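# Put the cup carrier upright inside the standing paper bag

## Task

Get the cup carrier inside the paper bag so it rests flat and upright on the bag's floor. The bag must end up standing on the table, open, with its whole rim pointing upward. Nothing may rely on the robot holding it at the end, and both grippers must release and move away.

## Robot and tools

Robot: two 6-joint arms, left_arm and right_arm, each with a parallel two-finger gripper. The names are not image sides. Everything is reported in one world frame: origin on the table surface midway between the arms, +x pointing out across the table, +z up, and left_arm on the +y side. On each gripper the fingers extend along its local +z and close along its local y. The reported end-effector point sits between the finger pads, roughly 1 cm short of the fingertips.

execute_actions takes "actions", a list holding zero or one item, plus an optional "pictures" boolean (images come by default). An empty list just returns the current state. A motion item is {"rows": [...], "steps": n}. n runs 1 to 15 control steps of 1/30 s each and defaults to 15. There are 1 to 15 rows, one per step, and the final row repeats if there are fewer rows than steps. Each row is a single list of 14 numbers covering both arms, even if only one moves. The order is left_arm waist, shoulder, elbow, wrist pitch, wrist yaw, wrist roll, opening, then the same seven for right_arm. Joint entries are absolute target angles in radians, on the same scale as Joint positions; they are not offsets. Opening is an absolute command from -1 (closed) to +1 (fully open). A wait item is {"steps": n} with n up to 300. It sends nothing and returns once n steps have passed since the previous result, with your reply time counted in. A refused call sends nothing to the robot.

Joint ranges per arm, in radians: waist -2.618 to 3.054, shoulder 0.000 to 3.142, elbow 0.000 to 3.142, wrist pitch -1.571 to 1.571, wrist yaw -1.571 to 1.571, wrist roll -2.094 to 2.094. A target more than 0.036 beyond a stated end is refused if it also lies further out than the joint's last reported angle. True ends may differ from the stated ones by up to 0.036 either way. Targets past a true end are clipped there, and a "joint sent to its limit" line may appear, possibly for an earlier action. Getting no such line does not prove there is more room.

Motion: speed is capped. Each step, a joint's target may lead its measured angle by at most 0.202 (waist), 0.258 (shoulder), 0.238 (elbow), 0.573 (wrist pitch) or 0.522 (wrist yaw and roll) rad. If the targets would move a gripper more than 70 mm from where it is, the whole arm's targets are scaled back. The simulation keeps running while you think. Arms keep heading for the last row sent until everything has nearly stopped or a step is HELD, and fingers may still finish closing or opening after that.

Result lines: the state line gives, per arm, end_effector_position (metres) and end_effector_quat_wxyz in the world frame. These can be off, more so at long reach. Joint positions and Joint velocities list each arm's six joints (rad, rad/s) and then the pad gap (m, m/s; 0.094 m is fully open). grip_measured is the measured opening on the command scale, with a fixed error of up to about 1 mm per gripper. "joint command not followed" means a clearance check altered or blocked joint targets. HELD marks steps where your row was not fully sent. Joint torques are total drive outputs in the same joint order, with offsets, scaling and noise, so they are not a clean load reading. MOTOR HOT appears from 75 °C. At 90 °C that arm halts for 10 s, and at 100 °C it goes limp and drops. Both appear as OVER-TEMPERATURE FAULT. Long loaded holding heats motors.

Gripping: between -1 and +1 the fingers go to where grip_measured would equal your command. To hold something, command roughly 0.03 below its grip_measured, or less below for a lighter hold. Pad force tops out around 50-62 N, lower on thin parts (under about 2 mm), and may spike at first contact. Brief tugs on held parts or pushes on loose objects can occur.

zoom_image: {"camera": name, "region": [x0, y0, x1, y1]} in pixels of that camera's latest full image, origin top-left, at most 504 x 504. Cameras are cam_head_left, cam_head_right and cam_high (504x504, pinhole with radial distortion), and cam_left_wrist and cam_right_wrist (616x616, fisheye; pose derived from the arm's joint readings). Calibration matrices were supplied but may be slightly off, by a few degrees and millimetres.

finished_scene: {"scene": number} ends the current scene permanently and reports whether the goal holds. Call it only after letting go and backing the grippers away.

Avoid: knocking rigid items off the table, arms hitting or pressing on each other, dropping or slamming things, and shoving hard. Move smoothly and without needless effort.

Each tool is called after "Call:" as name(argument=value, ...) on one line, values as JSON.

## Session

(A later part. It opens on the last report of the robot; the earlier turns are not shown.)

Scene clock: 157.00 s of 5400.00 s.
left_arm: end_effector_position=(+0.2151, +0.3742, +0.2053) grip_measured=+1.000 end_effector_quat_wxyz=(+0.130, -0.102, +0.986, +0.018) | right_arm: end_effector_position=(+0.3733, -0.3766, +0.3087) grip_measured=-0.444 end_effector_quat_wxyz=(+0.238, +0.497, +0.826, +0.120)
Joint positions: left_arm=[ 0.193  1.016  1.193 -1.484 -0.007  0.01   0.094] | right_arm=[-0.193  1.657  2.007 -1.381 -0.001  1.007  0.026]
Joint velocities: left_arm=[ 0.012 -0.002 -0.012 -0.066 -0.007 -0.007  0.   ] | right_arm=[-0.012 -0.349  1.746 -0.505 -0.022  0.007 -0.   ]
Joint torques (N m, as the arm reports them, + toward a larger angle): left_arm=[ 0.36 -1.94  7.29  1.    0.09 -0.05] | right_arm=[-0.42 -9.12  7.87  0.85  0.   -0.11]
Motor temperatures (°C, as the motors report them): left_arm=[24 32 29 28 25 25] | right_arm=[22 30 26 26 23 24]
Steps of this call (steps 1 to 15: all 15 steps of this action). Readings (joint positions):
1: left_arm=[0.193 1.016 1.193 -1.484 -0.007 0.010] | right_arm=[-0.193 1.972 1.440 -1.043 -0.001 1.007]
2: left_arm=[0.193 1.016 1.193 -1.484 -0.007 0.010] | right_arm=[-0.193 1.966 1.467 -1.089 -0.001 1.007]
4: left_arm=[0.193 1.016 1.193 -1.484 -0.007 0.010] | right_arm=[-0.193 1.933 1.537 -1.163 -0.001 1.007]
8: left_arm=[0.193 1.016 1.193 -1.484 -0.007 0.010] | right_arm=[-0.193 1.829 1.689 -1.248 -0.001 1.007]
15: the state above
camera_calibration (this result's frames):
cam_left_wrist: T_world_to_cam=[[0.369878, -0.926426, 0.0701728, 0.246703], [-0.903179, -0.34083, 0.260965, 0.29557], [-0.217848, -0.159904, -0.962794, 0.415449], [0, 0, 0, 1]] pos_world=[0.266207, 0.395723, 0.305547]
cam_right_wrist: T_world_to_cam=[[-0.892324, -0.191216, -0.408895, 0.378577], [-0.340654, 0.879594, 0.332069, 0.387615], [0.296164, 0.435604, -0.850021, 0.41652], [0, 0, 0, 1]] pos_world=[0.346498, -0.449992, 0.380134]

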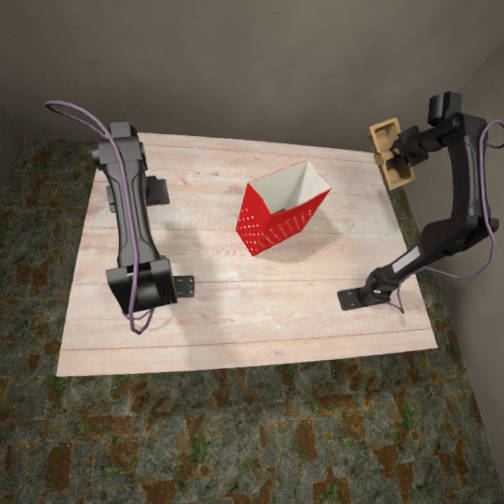

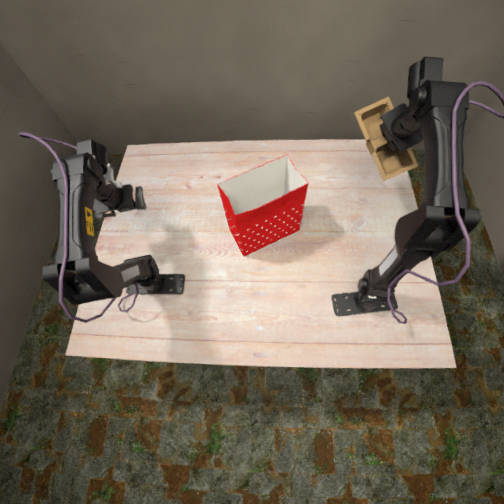

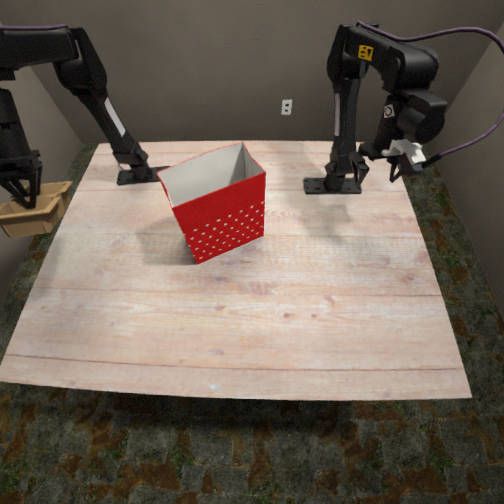

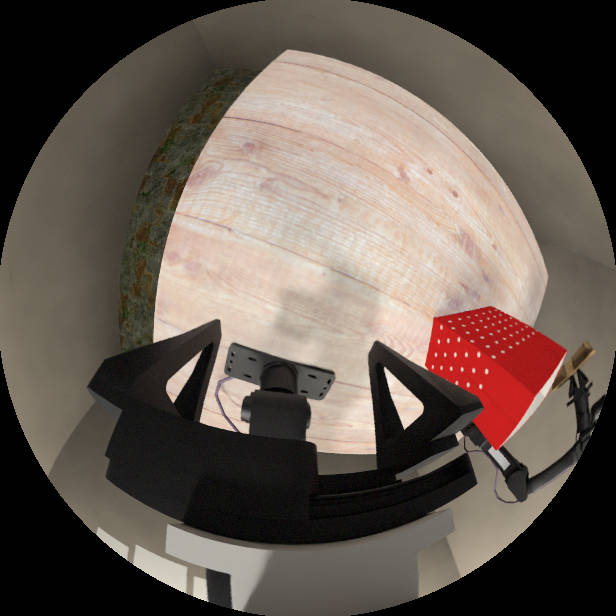

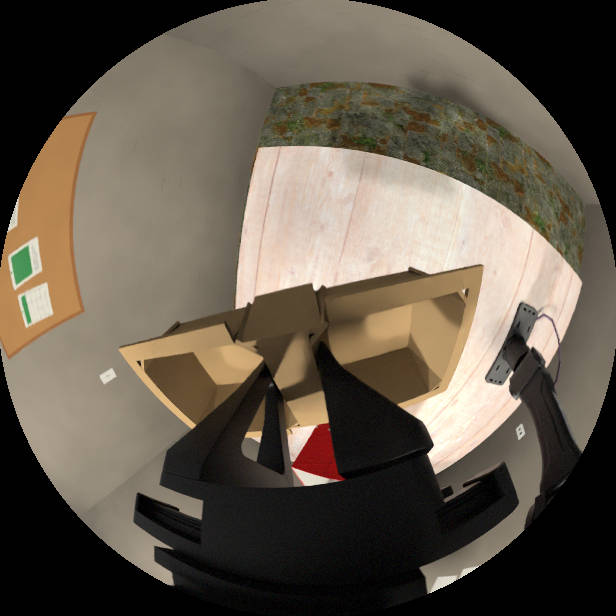

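Call:
execute_actions(actions=[{"rows":[[0.2,1.0,1.2,-1.5,0,0,1,0.2,1.62,2.3,-1.5,0,0.7,-0.55],[0.2,1.0,1.2,-1.5,0,0,1,0.2,1.62,2.3,-1.5,0,0.7,-0.55],[0.2,1.0,1.2,-1.5,0,0,1,0.2,1.62,2.3,-1.5,0,0.7,-0.55],[0.2,1.0,1.2,-1.5,0,0,1,0.2,1.62,2.3,-1.5,0,0.7,-0.55],[0.2,1.0,1.2,-1.5,0,0,1,0.2,1.62,2.3,-1.5,0,0.7,-0.55],[0.2,1.0,1.2,-1.5,0,0,1,0.2,1.62,2.3,-1.5,0,0.7,-0.55],[0.2,1.0,1.2,-1.5,0,0,1,0.72,1.73,2.33,-1.5,0,0.42,-0.55]],"steps":15}], pictures=false)

Call:
execute_actions(actions=[{"steps":25}])

Scene clock: 165.23 s of 5400.00 s.
left_arm: end_effector_position=(+0.2151, +0.3742, +0.2053) grip_measured=+1.000 end_effector_quat_wxyz=(+0.130, -0.102, +0.986, +0.018) | right_arm: end_effector_position=(+0.2554, -0.0512, +0.3518) grip_measured=-0.442 end_effector_quat_wxyz=(+0.236, -0.174, +0.936, +0.192)
Joint positions: left_arm=[ 0.193  1.016  1.193 -1.484 -0.007  0.01   0.094] | right_arm=[ 0.725  1.768  2.305 -1.488 -0.015  0.478  0.026]
Joint velocities: left_arm=[-0.002 -0.002  0.002 -0.066 -0.022 -0.066  0.   ] | right_arm=[ 0.75   0.037 -0.007 -0.095 -0.256 -0.359 -0.001]
Joint torques (N m, as the arm reports them, + toward a larger angle): left_arm=[ 0.36 -1.95  7.31  1.01  0.09 -0.06] | right_arm=[ -4.31 -11.41   7.75   1.05   0.47  -0.08]
Motor temperatures (°C, as the motors report them): left_arm=[24 32 29 28 25 25] | right_arm=[22 29 26 27 23 24]
Steps of this call (steps 1 to 30: the robot went on to your last target; steps 31 to 90: nothing new was sent; then 4.73 s passed at rest; steps 91 to 105: all 15 steps of this action). Readings (joint positions):
91: left_arm=[0.193 1.016 1.193 -1.484 -0.007 0.010] | right_arm=[-0.165 1.604 2.250 -1.491 0.017 0.960]
92: left_arm=[0.193 1.016 1.193 -1.484 -0.007 0.010] | right_arm=[-0.108 1.609 2.258 -1.493 0.025 0.910]
94: left_arm=[0.193 1.016 1.193 -1.484 -0.007 0.010] | right_arm=[0.040 1.617 2.265 -1.491 0.020 0.838]
98: left_arm=[0.193 1.016 1.193 -1.484 -0.007 0.010] | right_arm=[0.283 1.659 2.295 -1.499 0.010 0.671]
105: the state above

Scene clock: 166.07 s of 5400.00 s.
left_arm: end_effector_position=(+0.2151, +0.3742, +0.2053) grip_measured=+1.000 end_effector_quat_wxyz=(+0.130, -0.102, +0.986, +0.018) | right_arm: end_effector_position=(+0.2522, -0.0556, +0.3599) grip_measured=-0.442 end_effector_quat_wxyz=(+0.250, -0.196, +0.929, +0.191)
Joint positions: left_arm=[ 0.193  1.016  1.193 -1.484 -0.007  0.01   0.094] | right_arm=[ 0.726  1.746  2.305 -1.489 -0.01   0.43   0.026]
Joint velocities: left_arm=[-0.007 -0.012 -0.007  0.037 -0.11   0.022  0.   ] | right_arm=[-0.007 -0.012 -0.012  0.007 -0.037  0.037 -0.   ]
Joint torques (N m, as the arm reports them, + toward a larger angle): left_arm=[ 0.39 -1.98  7.29  1.    0.09 -0.05] | right_arm=[-0.59 -8.97  7.46  1.09  0.12 -0.09]
Motor temperatures (°C, as the motors report them): left_arm=[24 32 30 28 25 25] | right_arm=[22 29 26 27 23 24]
Steps of this call (steps 1 to 25: the robot went on to your last target). Readings (joint positions):
1: left_arm=[0.193 1.016 1.193 -1.484 -0.007 0.010] | right_arm=[0.741 1.768 2.305 -1.489 -0.021 0.468]
2: left_arm=[0.193 1.016 1.193 -1.484 -0.007 0.010] | right_arm=[0.744 1.765 2.305 -1.489 -0.022 0.460]
4: left_arm=[0.193 1.016 1.193 -1.484 -0.007 0.010] | right_arm=[0.736 1.757 2.305 -1.489 -0.019 0.449]
8: left_arm=[0.193 1.016 1.193 -1.484 -0.007 0.010] | right_arm=[0.726 1.746 2.305 -1.489 -0.011 0.438]
25: the state above
camera_calibration (this result's frames):
cam_left_wrist: T_world_to_cam=[[0.369878, -0.926426, 0.0701728, 0.246703], [-0.903179, -0.34083, 0.260965, 0.29557], [-0.217848, -0.159904, -0.962794, 0.415449], [0, 0, 0, 1]] pos_world=[0.266207, 0.395723, 0.305547]
cam_right_wrist: T_world_to_cam=[[0.162497, -0.932231, -0.323326, 0.0147728], [-0.982601, -0.182755, 0.033097, 0.257535], [-0.0899436, 0.312322, -0.945709, 0.481071], [0, 0, 0, 1]] pos_world=[0.293922, -0.0894117, 0.451206]

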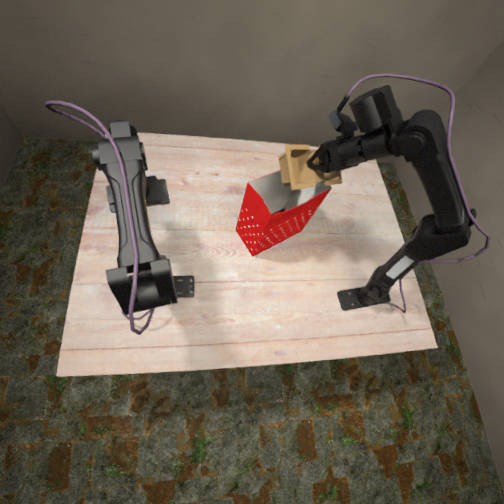

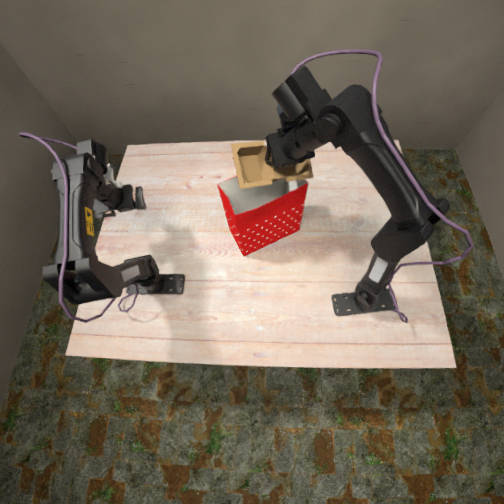

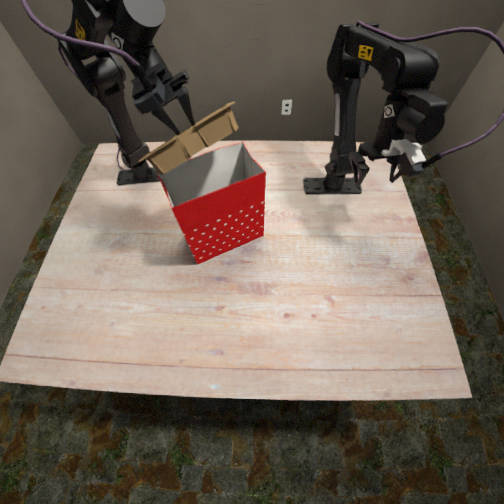

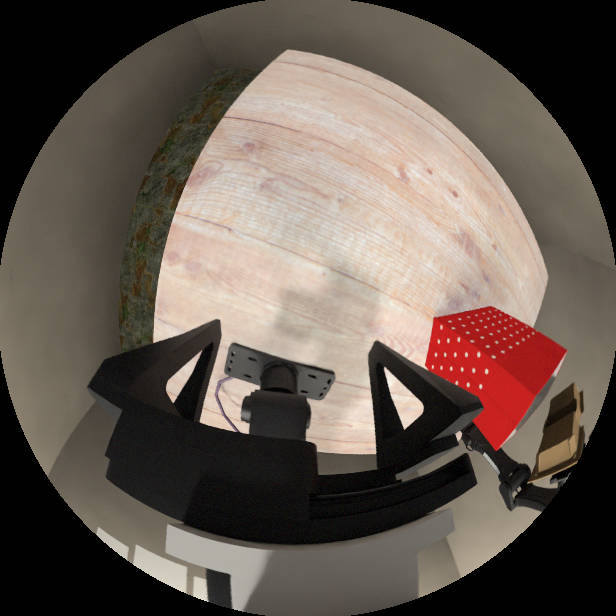

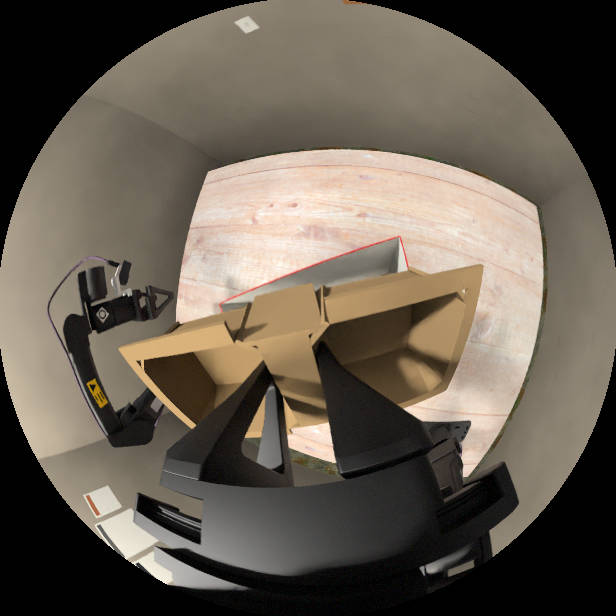

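Call:
execute_actions(actions=[{"rows":[[0.2,1.0,1.2,-1.5,0,0,1,0.66,1.73,2.35,-1.5,-0.2,0.42,-0.55],[0.2,1.0,1.2,-1.5,0,0,1,0.66,1.73,2.35,-1.5,-0.2,0.42,-0.55],[0.2,1.0,1.2,-1.5,0,0,1,0.66,1.73,2.35,-1.5,-0.2,0.42,-0.55],[0.2,1.0,1.2,-1.5,0,0,1,0.66,1.73,2.35,-1.5,-0.2,0.42,-0.55],[0.2,1.0,1.2,-1.5,0,0,1,0.66,1.73,2.35,-1.5,-0.2,0.42,-0.55],[0.2,1.0,1.2,-1.5,0,0,1,0.6,1.76,2.35,-1.5,-0.42,0.42,-0.55]],"steps":15}])

Scene clock: 176.60 s of 5400.00 s.
left_arm: end_effector_position=(+0.2151, +0.3742, +0.2053) grip_measured=+1.000 end_effector_quat_wxyz=(+0.130, -0.102, +0.986, +0.018) | right_arm: end_effector_position=(+0.2402, -0.0446, +0.3702) grip_measured=-0.443 end_effector_quat_wxyz=(+0.163, -0.194, +0.914, +0.318)
Joint positions: left_arm=[ 0.193  1.016  1.193 -1.484 -0.007  0.01   0.094] | right_arm=[ 0.603  1.757  2.319 -1.491 -0.378  0.429  0.026]
Joint velocities: left_arm=[-0.007  0.002  0.007  0.007  0.066  0.007  0.   ] | right_arm=[-0.002 -0.012 -0.012 -0.007 -0.212  0.007  0.   ]
Joint torques (N m, as the arm reports them, + toward a larger angle): left_arm=[ 0.38 -1.96  7.29  1.01  0.09 -0.05] | right_arm=[-0.29 -6.98  7.82  1.07 -0.25 -0.08]
Motor temperatures (°C, as the motors report them): left_arm=[24 31 30 28 25 25] | right_arm=[22 29 27 27 23 24]
Steps of this call (steps 1 to 15: the robot went on to your last target; steps 16 to 90: nothing new was sent; then 7.03 s passed at rest; steps 91 to 105: all 15 steps of this action). Readings (joint positions):
91: left_arm=[0.193 1.016 1.193 -1.484 -0.007 0.010] | right_arm=[0.717 1.746 2.307 -1.490 -0.042 0.430]
92: left_arm=[0.193 1.016 1.193 -1.484 -0.007 0.010] | right_arm=[0.702 1.746 2.309 -1.490 -0.076 0.430]
94: left_arm=[0.193 1.016 1.193 -1.484 -0.007 0.010] | right_arm=[0.674 1.746 2.315 -1.491 -0.117 0.430]
98: left_arm=[0.193 1.016 1.193 -1.484 -0.007 0.010] | right_arm=[0.622 1.749 2.319 -1.491 -0.265 0.429]
105: the state above
camera_calibration (this result's frames):
cam_left_wrist: T_world_to_cam=[[0.369878, -0.926426, 0.0701728, 0.246703], [-0.903179, -0.34083, 0.260965, 0.29557], [-0.217848, -0.159904, -0.962794, 0.415449], [0, 0, 0, 1]] pos_world=[0.266207, 0.395723, 0.305547]
cam_right_wrist: T_world_to_cam=[[0.159972, -0.82448, -0.542808, 0.117025], [-0.936121, -0.301177, 0.181576, 0.175923], [-0.313187, 0.479087, -0.819993, 0.500777], [0, 0, 0, 1]] pos_world=[0.302801, -0.0904474, 0.442213]

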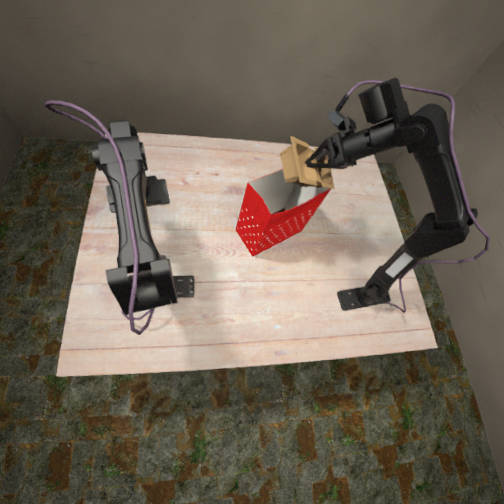

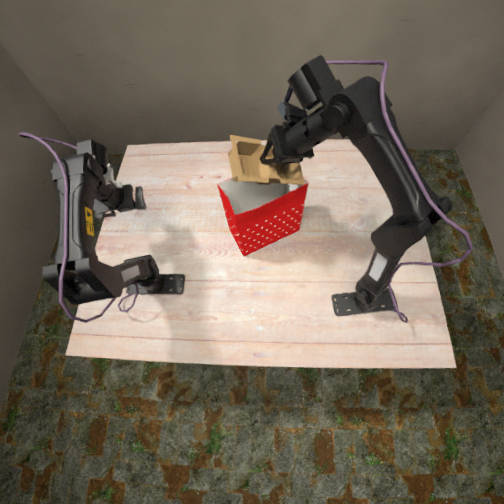

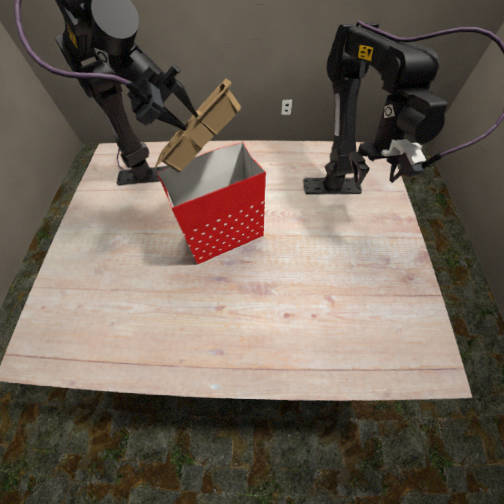

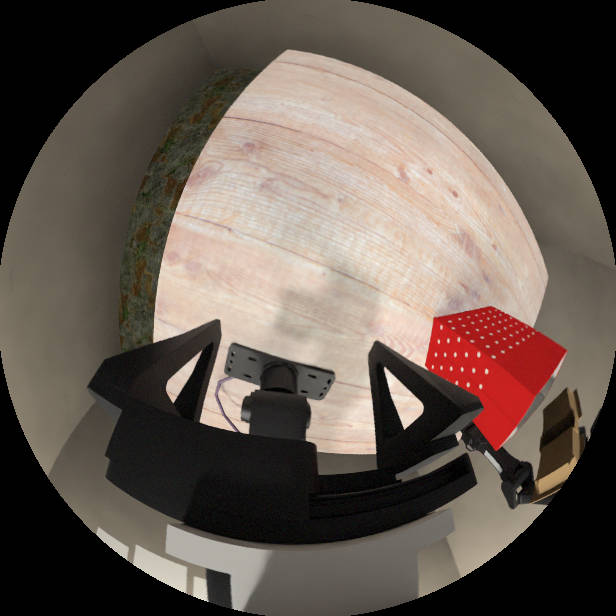

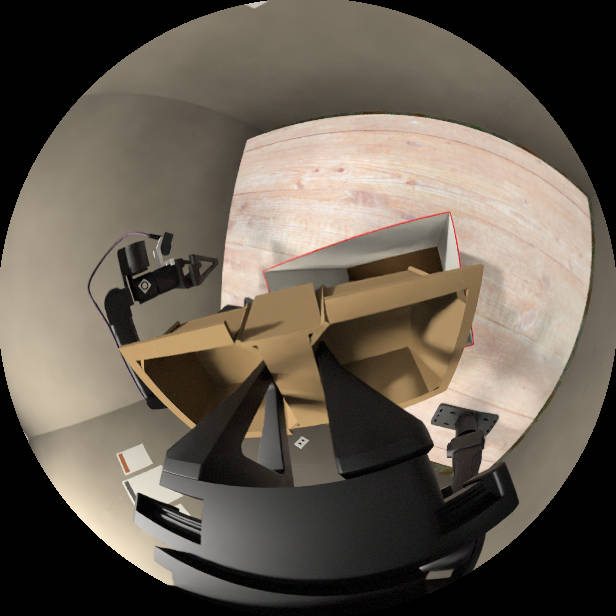

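Call:
execute_actions(actions=[{"rows":[[0.2,1.0,1.2,-1.5,0,0,1,0.67,1.78,2.35,-1.5,-0.42,0.48,-0.55],[0.2,1.0,1.2,-1.5,0,0,1,0.67,1.78,2.35,-1.5,-0.42,0.48,-0.55],[0.2,1.0,1.2,-1.5,0,0,1,0.67,1.78,2.35,-1.5,-0.42,0.48,-0.55],[0.2,1.0,1.2,-1.5,0,0,1,0.67,1.78,2.35,-1.5,-0.42,0.48,-0.55],[0.2,1.0,1.2,-1.5,0,0,1,0.67,1.78,2.35,-1.5,-0.42,0.48,-0.55],[0.2,1.0,1.2,-1.5,0,0,1,0.67,1.83,2.27,-1.5,-0.42,0.48,-0.55]],"steps":15}])

Scene clock: 185.67 s of 5400.00 s.
left_arm: end_effector_position=(+0.2151, +0.3742, +0.2053) grip_measured=+1.000 end_effector_quat_wxyz=(+0.130, -0.102, +0.986, +0.018) | right_arm: end_effector_position=(+0.2272, -0.0120, +0.3260) grip_measured=-0.443 end_effector_quat_wxyz=(+0.082, -0.199, +0.927, +0.307)
Joint positions: left_arm=[ 0.193  1.016  1.193 -1.484 -0.007  0.01   0.094] | right_arm=[ 0.67   1.845  2.276 -1.491 -0.416  0.474  0.026]
Joint velocities: left_arm=[ 0.002 -0.022 -0.007  0.022 -0.051 -0.066  0.   ] | right_arm=[ 0.007 -0.012 -0.017  0.022 -0.007 -0.037 -0.   ]
Joint torques (N m, as the arm reports them, + toward a larger angle): left_arm=[ 0.37 -1.94  7.28  1.    0.1  -0.05] | right_arm=[-0.2  -9.91  5.46  0.92 -0.24  0.05]
Motor temperatures (°C, as the motors report them): left_arm=[24 31 30 28 25 25] | right_arm=[22 29 27 27 23 24]
Steps of this call (steps 1 to 30: the robot went on to your last target; steps 31 to 90: nothing new was sent; then 5.57 s passed at rest; steps 91 to 105: all 15 steps of this action). Readings (joint positions):
91: left_arm=[0.193 1.016 1.193 -1.484 -0.007 0.010] | right_arm=[0.610 1.759 2.319 -1.491 -0.405 0.437]
92: left_arm=[0.193 1.016 1.193 -1.484 -0.007 0.010] | right_arm=[0.624 1.761 2.319 -1.491 -0.405 0.445]
94: left_arm=[0.193 1.016 1.193 -1.484 -0.007 0.010] | right_arm=[0.655 1.768 2.319 -1.491 -0.409 0.456]
98: left_arm=[0.193 1.016 1.193 -1.484 -0.007 0.010] | right_arm=[0.670 1.796 2.303 -1.491 -0.416 0.467]
105: the state above
camera_calibration (this result's frames):
cam_left_wrist: T_world_to_cam=[[0.369878, -0.926426, 0.0701728, 0.246703], [-0.903179, -0.34083, 0.260965, 0.29557], [-0.217848, -0.159904, -0.962794, 0.415449], [0, 0, 0, 1]] pos_world=[0.266207, 0.395723, 0.305547]
cam_right_wrist: T_world_to_cam=[[0.128137, -0.849632, -0.511573, 0.118707], [-0.881934, -0.333553, 0.333069, 0.119576], [-0.453623, 0.408495, -0.792059, 0.466833], [0, 0, 0, 1]] pos_world=[0.302014, -0.0499569, 0.390659]

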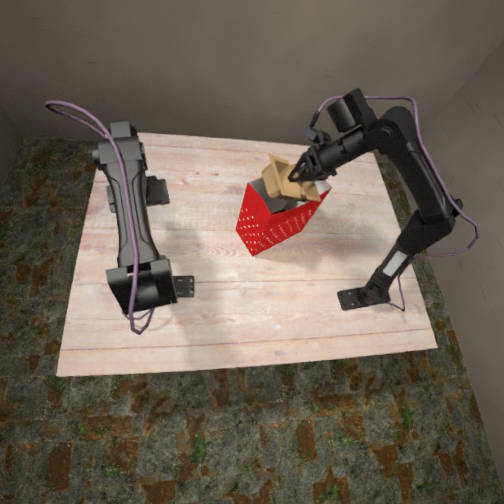

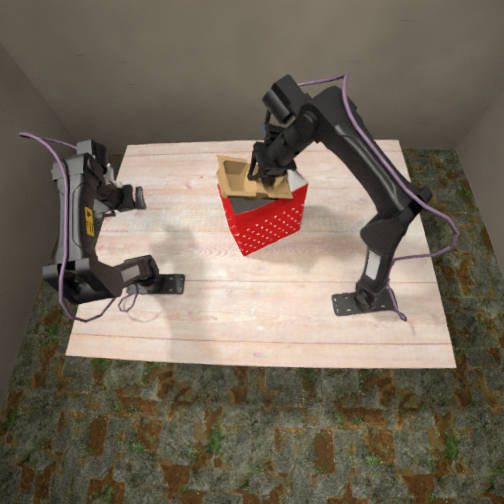

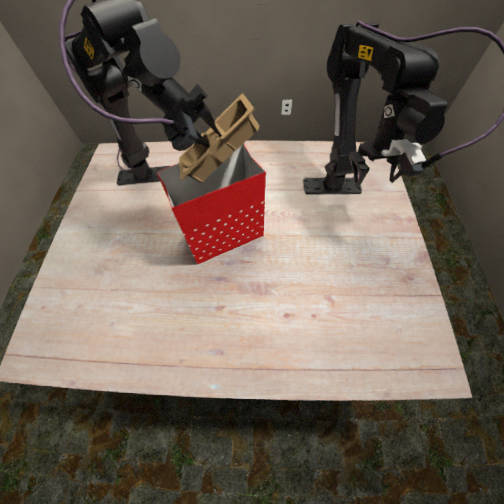

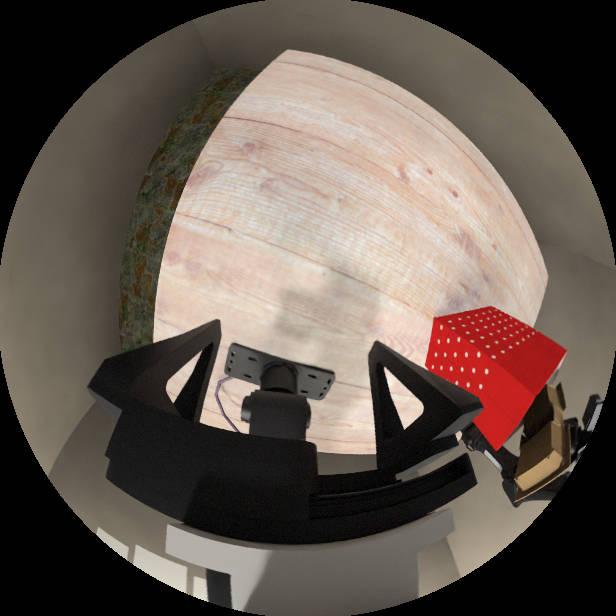

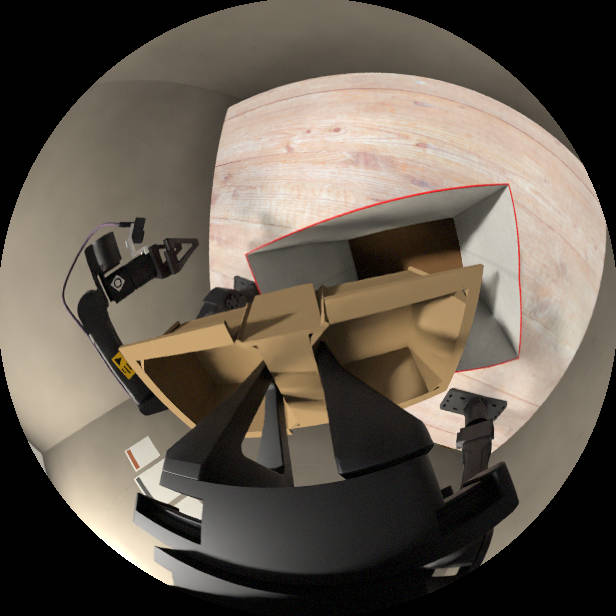

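Call:
execute_actions(actions=[{"rows":[[0.2,1.0,1.2,-1.5,0,0,1,0.63,1.88,2.3,-1.5,-0.45,0.48,-0.55],[0.2,1.0,1.2,-1.5,0,0,1,0.63,1.88,2.3,-1.5,-0.45,0.48,-0.55],[0.2,1.0,1.2,-1.5,0,0,1,0.63,1.88,2.3,-1.5,-0.45,0.48,-0.55],[0.2,1.0,1.2,-1.5,0,0,1,0.63,1.88,2.3,-1.5,-0.45,0.48,-0.55],[0.2,1.0,1.2,-1.5,0,0,1,0.63,1.88,2.3,-1.5,-0.45,0.48,-0.55],[0.2,1.0,1.2,-1.5,0,0,1,0.6,1.93,2.27,-1.5,-0.48,0.48,-0.55]],"steps":15}])

Scene clock: 193.33 s of 5400.00 s.
left_arm: end_effector_position=(+0.2151, +0.3742, +0.2053) grip_measured=+1.000 end_effector_quat_wxyz=(+0.130, -0.102, +0.986, +0.018) | right_arm: end_effector_position=(+0.2571, -0.0118, +0.2904) grip_measured=-0.443 end_effector_quat_wxyz=(+0.038, -0.162, +0.940, +0.296)
Joint positions: left_arm=[ 0.193  1.016  1.193 -1.484 -0.007  0.01   0.094] | right_arm=[ 0.603  1.944  2.276 -1.493 -0.46   0.476  0.026]
Joint velocities: left_arm=[-0.007 -0.007  0.012 -0.007 -0.007  0.007  0.   ] | right_arm=[-0.002 -0.002  0.002 -0.037 -0.11  -0.051  0.   ]
Joint torques (N m, as the arm reports them, + toward a larger angle): left_arm=[ 0.39 -1.97  7.29  1.    0.09 -0.05] | right_arm=[ -0.05 -10.88   5.48   0.8   -0.41  -0.06]
Motor temperatures (°C, as the motors report them): left_arm=[24 31 30 28 25 25] | right_arm=[22 30 27 27 23 24]
Steps of this call (steps 1 to 15: the robot went on to your last target; steps 16 to 90: nothing new was sent; then 4.17 s passed at rest; steps 91 to 105: all 15 steps of this action). Readings (joint positions):
91: left_arm=[0.193 1.016 1.193 -1.484 -0.007 0.010] | right_arm=[0.666 1.847 2.276 -1.492 -0.422 0.475]
92: left_arm=[0.193 1.016 1.193 -1.484 -0.007 0.010] | right_arm=[0.660 1.851 2.276 -1.492 -0.428 0.475]
94: left_arm=[0.193 1.016 1.193 -1.484 -0.007 0.010] | right_arm=[0.644 1.863 2.276 -1.492 -0.433 0.476]
98: left_arm=[0.193 1.016 1.193 -1.484 -0.007 0.010] | right_arm=[0.617 1.902 2.276 -1.493 -0.452 0.476]
105: the state above
camera_calibration (this result's frames):
cam_left_wrist: T_world_to_cam=[[0.369878, -0.926426, 0.0701728, 0.246703], [-0.903179, -0.34083, 0.260965, 0.29557], [-0.217848, -0.159904, -0.962794, 0.415449], [0, 0, 0, 1]] pos_world=[0.266207, 0.395723, 0.305547]
cam_right_wrist: T_world_to_cam=[[0.0350174, -0.87322, -0.486067, 0.113095], [-0.857807, -0.275812, 0.433698, 0.123132], [-0.512777, 0.401764, -0.758713, 0.457467], [0, 0, 0, 1]] pos_world=[0.336242, -0.0510757, 0.348655]

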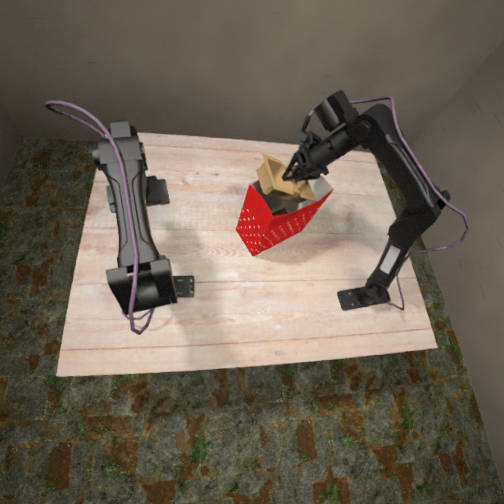

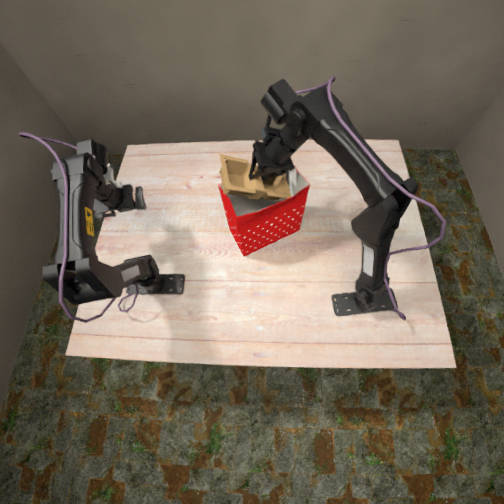

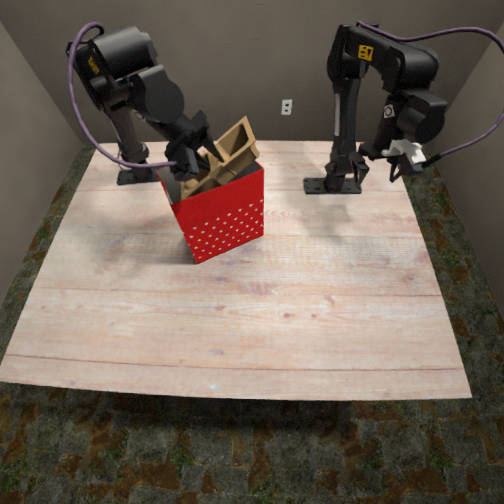

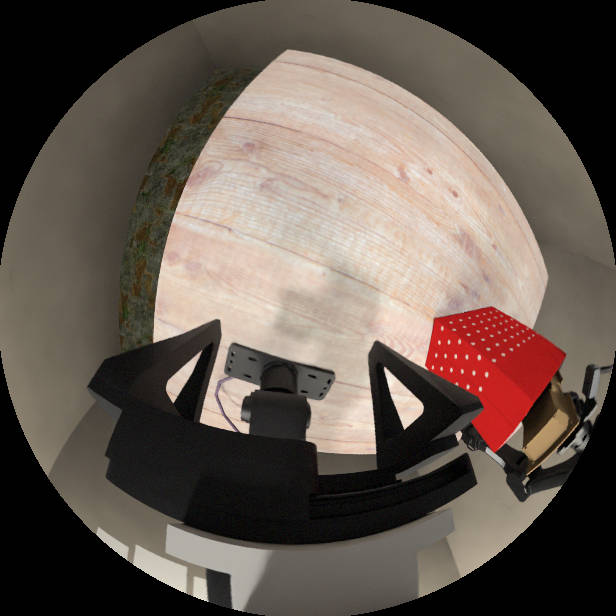

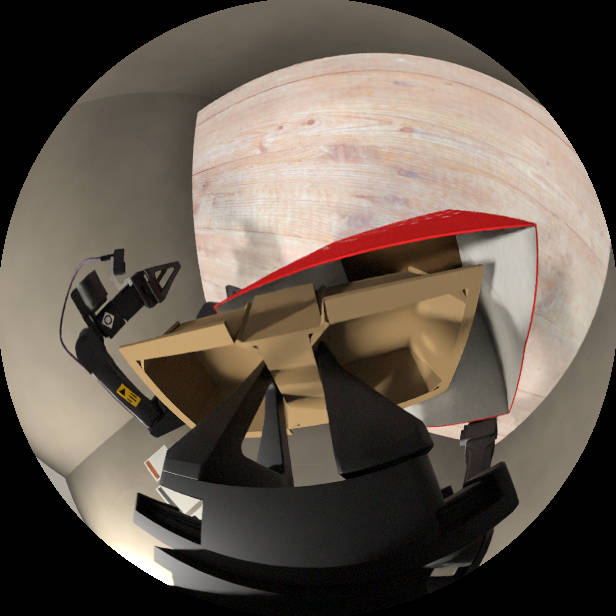

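Call:
execute_actions(actions=[{"rows":[[0.2,1.0,1.2,-1.5,0,0,1,0.56,1.94,2.25,-1.5,-0.48,0.44,-0.55],[0.2,1.0,1.2,-1.5,0,0,1,0.56,1.94,2.25,-1.5,-0.48,0.44,-0.55],[0.2,1.0,1.2,-1.5,0,0,1,0.56,1.94,2.25,-1.5,-0.48,0.44,-0.55],[0.2,1.0,1.2,-1.5,0,0,1,0.56,1.94,2.25,-1.5,-0.48,0.44,-0.55],[0.2,1.0,1.2,-1.5,0,0,1,0.56,1.94,2.25,-1.5,-0.48,0.44,-0.55],[0.2,1.0,1.2,-1.5,0,0,1,0.52,1.95,2.19,-1.5,-0.48,0.4,-0.55]],"steps":15}])

Scene clock: 200.50 s of 5400.00 s.
left_arm: end_effector_position=(+0.2151, +0.3742, +0.2053) grip_measured=+1.000 end_effector_quat_wxyz=(+0.130, -0.102, +0.986, +0.018) | right_arm: end_effector_position=(+0.2796, -0.0357, +0.2615) grip_measured=-0.443 end_effector_quat_wxyz=(+0.017, -0.143, +0.950, +0.277)
Joint positions: left_arm=[ 0.193  1.016  1.193 -1.484 -0.007  0.01   0.094] | right_arm=[ 0.52   1.96   2.199 -1.492 -0.473  0.416  0.026]
Joint velocities: left_arm=[ 0.012 -0.002 -0.002 -0.037  0.007 -0.037  0.   ] | right_arm=[ 0.007  0.007 -0.007 -0.051 -0.037 -0.066 -0.001]
Joint torques (N m, as the arm reports them, + toward a larger angle): left_arm=[ 0.42 -1.99  7.29  1.01  0.09 -0.04] | right_arm=[  0.02 -10.92   5.44   0.68  -0.36  -0.13]
Motor temperatures (°C, as the motors report them): left_arm=[24 31 30 28 25 25] | right_arm=[22 30 26 27 23 24]
Steps of this call (steps 1 to 15: the robot went on to your last target; steps 16 to 90: nothing new was sent; then 3.67 s passed at rest; steps 91 to 105: all 15 steps of this action). Readings (joint positions):
91: left_arm=[0.193 1.016 1.193 -1.484 -0.007 0.010] | right_arm=[0.600 1.944 2.276 -1.493 -0.469 0.472]
92: left_arm=[0.193 1.016 1.193 -1.484 -0.007 0.010] | right_arm=[0.593 1.944 2.276 -1.493 -0.471 0.468]
94: left_arm=[0.193 1.016 1.193 -1.484 -0.007 0.010] | right_arm=[0.576 1.944 2.276 -1.493 -0.471 0.462]
98: left_arm=[0.193 1.016 1.193 -1.484 -0.007 0.010] | right_arm=[0.540 1.941 2.230 -1.490 -0.475 0.436]
105: the state above
camera_calibration (this result's frames):
cam_left_wrist: T_world_to_cam=[[0.369878, -0.926426, 0.0701728, 0.246703], [-0.903179, -0.34083, 0.260965, 0.29557], [-0.217848, -0.159904, -0.962794, 0.415449], [0, 0, 0, 1]] pos_world=[0.266207, 0.395723, 0.305547]
cam_right_wrist: T_world_to_cam=[[-0.0121699, -0.895513, -0.44487, 0.0790253], [-0.843499, -0.229733, 0.485523, 0.1324], [-0.536993, 0.381156, -0.752568, 0.461137], [0, 0, 0, 1]] pos_world=[0.360269, -0.0745801, 0.31791]

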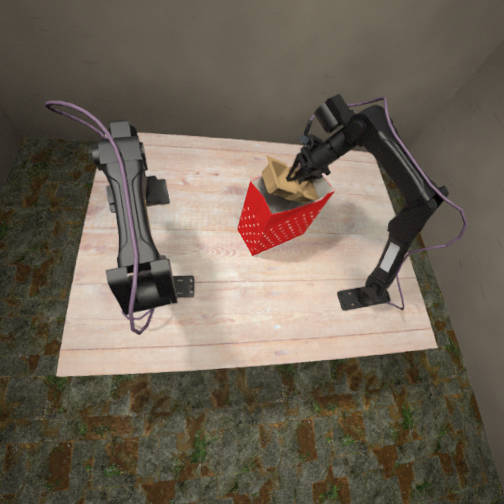

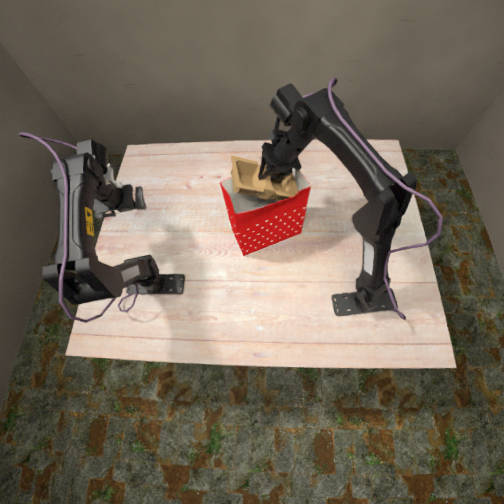

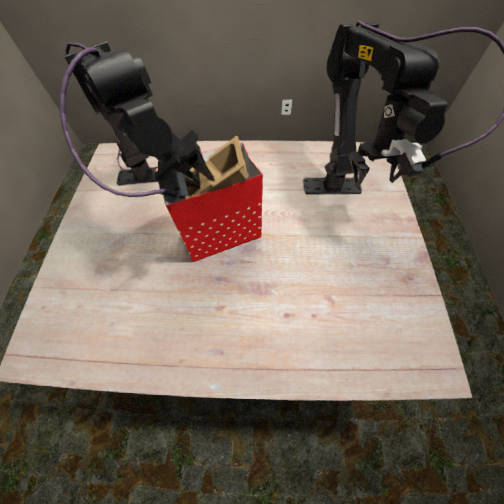

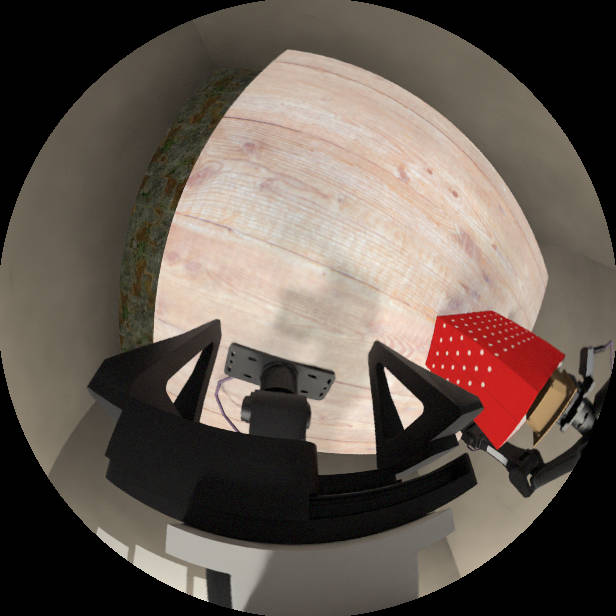

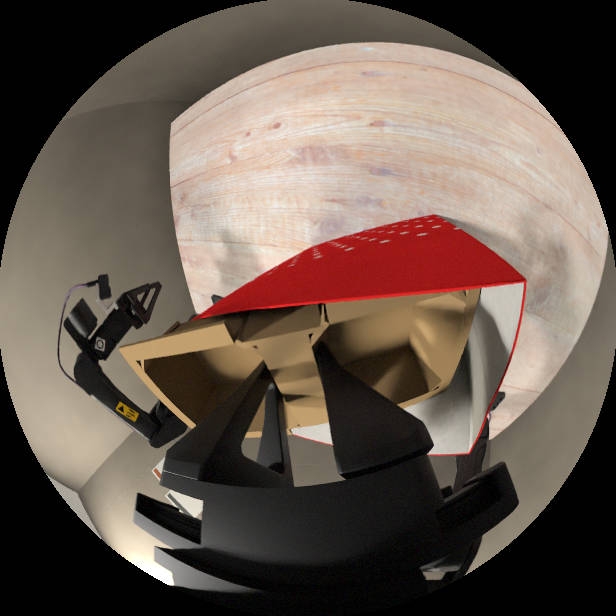

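Call:
execute_actions(actions=[{"rows":[[0.2,1.0,1.2,-1.5,0,0,1,0.5,1.94,2.14,-1.5,-0.48,0.4,-0.55],[0.2,1.0,1.2,-1.5,0,0,1,0.5,1.94,2.14,-1.5,-0.48,0.4,-0.55],[0.2,1.0,1.2,-1.5,0,0,1,0.5,1.94,2.14,-1.5,-0.48,0.4,-0.55],[0.2,1.0,1.2,-1.5,0,0,1,0.5,1.94,2.14,-1.5,-0.48,0.4,-0.55],[0.2,1.0,1.2,-1.5,0,0,1,0.5,1.94,2.14,-1.5,-0.48,0.4,-0.55],[0.2,1.0,1.2,-1.5,0,0,1,0.49,1.95,2.09,-1.5,-0.48,0.4,-0.55]],"steps":15}])

Scene clock: 207.30 s of 5400.00 s.
left_arm: end_effector_position=(+0.2151, +0.3742, +0.2053) grip_measured=+1.000 end_effector_quat_wxyz=(+0.130, -0.102, +0.986, +0.018) | right_arm: end_effector_position=(+0.2768, -0.0485, +0.2355) grip_measured=-0.443 end_effector_quat_wxyz=(-0.020, -0.125, +0.958, +0.258)
Joint positions: left_arm=[ 0.193  1.016  1.193 -1.484 -0.007  0.01   0.094] | right_arm=[ 0.497  1.956  2.102 -1.491 -0.478  0.41   0.026]
Joint velocities: left_arm=[ 0.007 -0.007 -0.012 -0.066 -0.066 -0.022  0.   ] | right_arm=[ 0.012  0.002 -0.002  0.022  0.007  0.051 -0.   ]
Joint torques (N m, as the arm reports them, + toward a larger angle): left_arm=[ 0.36 -1.97  7.25  1.    0.1  -0.06] | right_arm=[ -0.42 -10.7    5.24   0.48  -0.23  -0.1 ]
Motor temperatures (°C, as the motors report them): left_arm=[24 31 30 28 25 25] | right_arm=[22 31 26 27 23 24]
Steps of this call (steps 1 to 15: the robot went on to your last target; steps 16 to 90: nothing new was sent; then 3.30 s passed at rest; steps 91 to 105: all 15 steps of this action). Readings (joint positions):
91: left_arm=[0.193 1.016 1.193 -1.484 -0.007 0.010] | right_arm=[0.519 1.958 2.190 -1.489 -0.474 0.410]
92: left_arm=[0.193 1.016 1.193 -1.484 -0.007 0.010] | right_arm=[0.517 1.955 2.179 -1.490 -0.474 0.410]
94: left_arm=[0.193 1.016 1.193 -1.484 -0.007 0.010] | right_arm=[0.512 1.955 2.162 -1.492 -0.474 0.410]
98: left_arm=[0.193 1.016 1.193 -1.484 -0.007 0.010] | right_arm=[0.502 1.952 2.123 -1.489 -0.480 0.410]
105: the state above
camera_calibration (this result's frames):
cam_left_wrist: T_world_to_cam=[[0.369878, -0.926426, 0.0701728, 0.246703], [-0.903179, -0.34083, 0.260965, 0.29557], [-0.217848, -0.159904, -0.962794, 0.415449], [0, 0, 0, 1]] pos_world=[0.266207, 0.395723, 0.305547]
cam_right_wrist: T_world_to_cam=[[-0.0578123, -0.915905, -0.397209, 0.0563144], [-0.808506, -0.190448, 0.55682, 0.115182], [-0.585642, 0.353337, -0.729504, 0.451648], [0, 0, 0, 1]] pos_world=[0.360885, -0.0860691, 0.287712]

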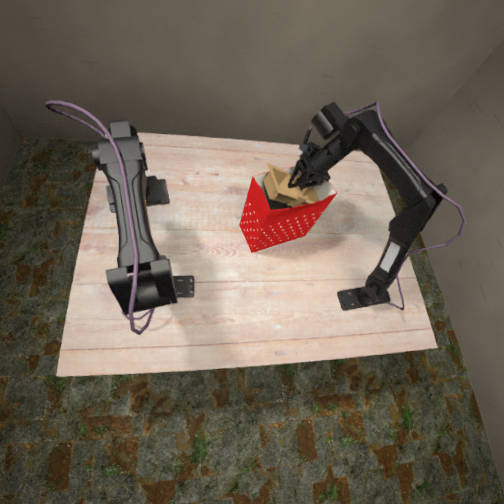

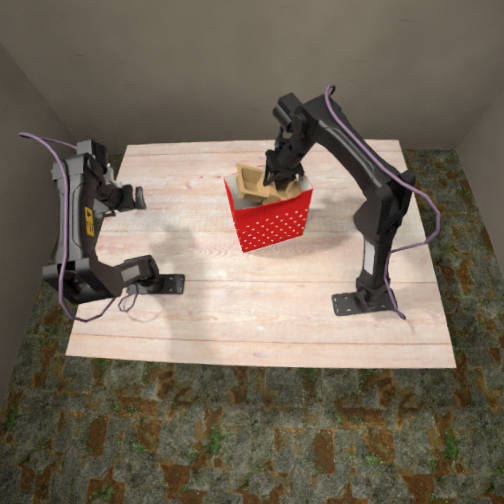

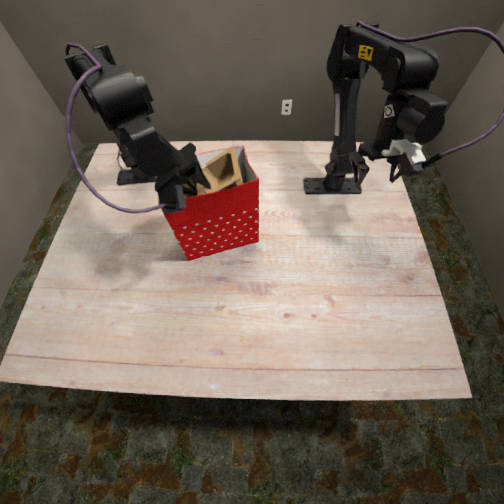

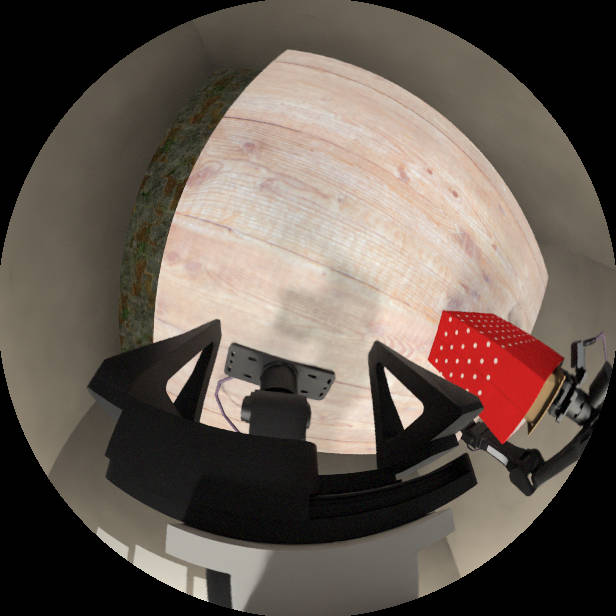

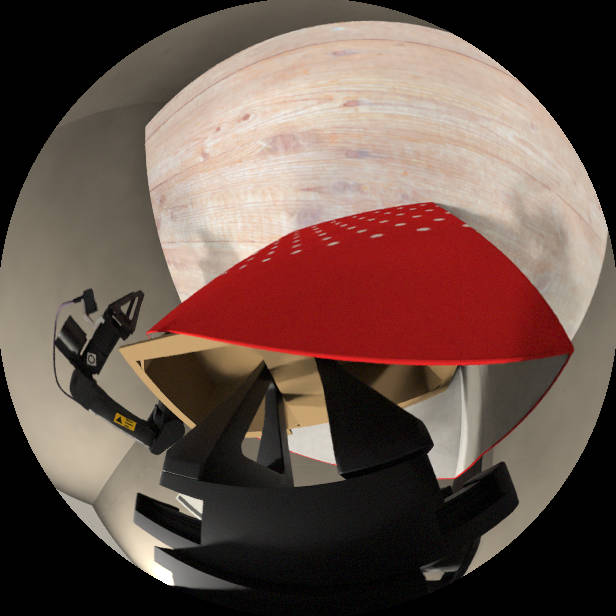

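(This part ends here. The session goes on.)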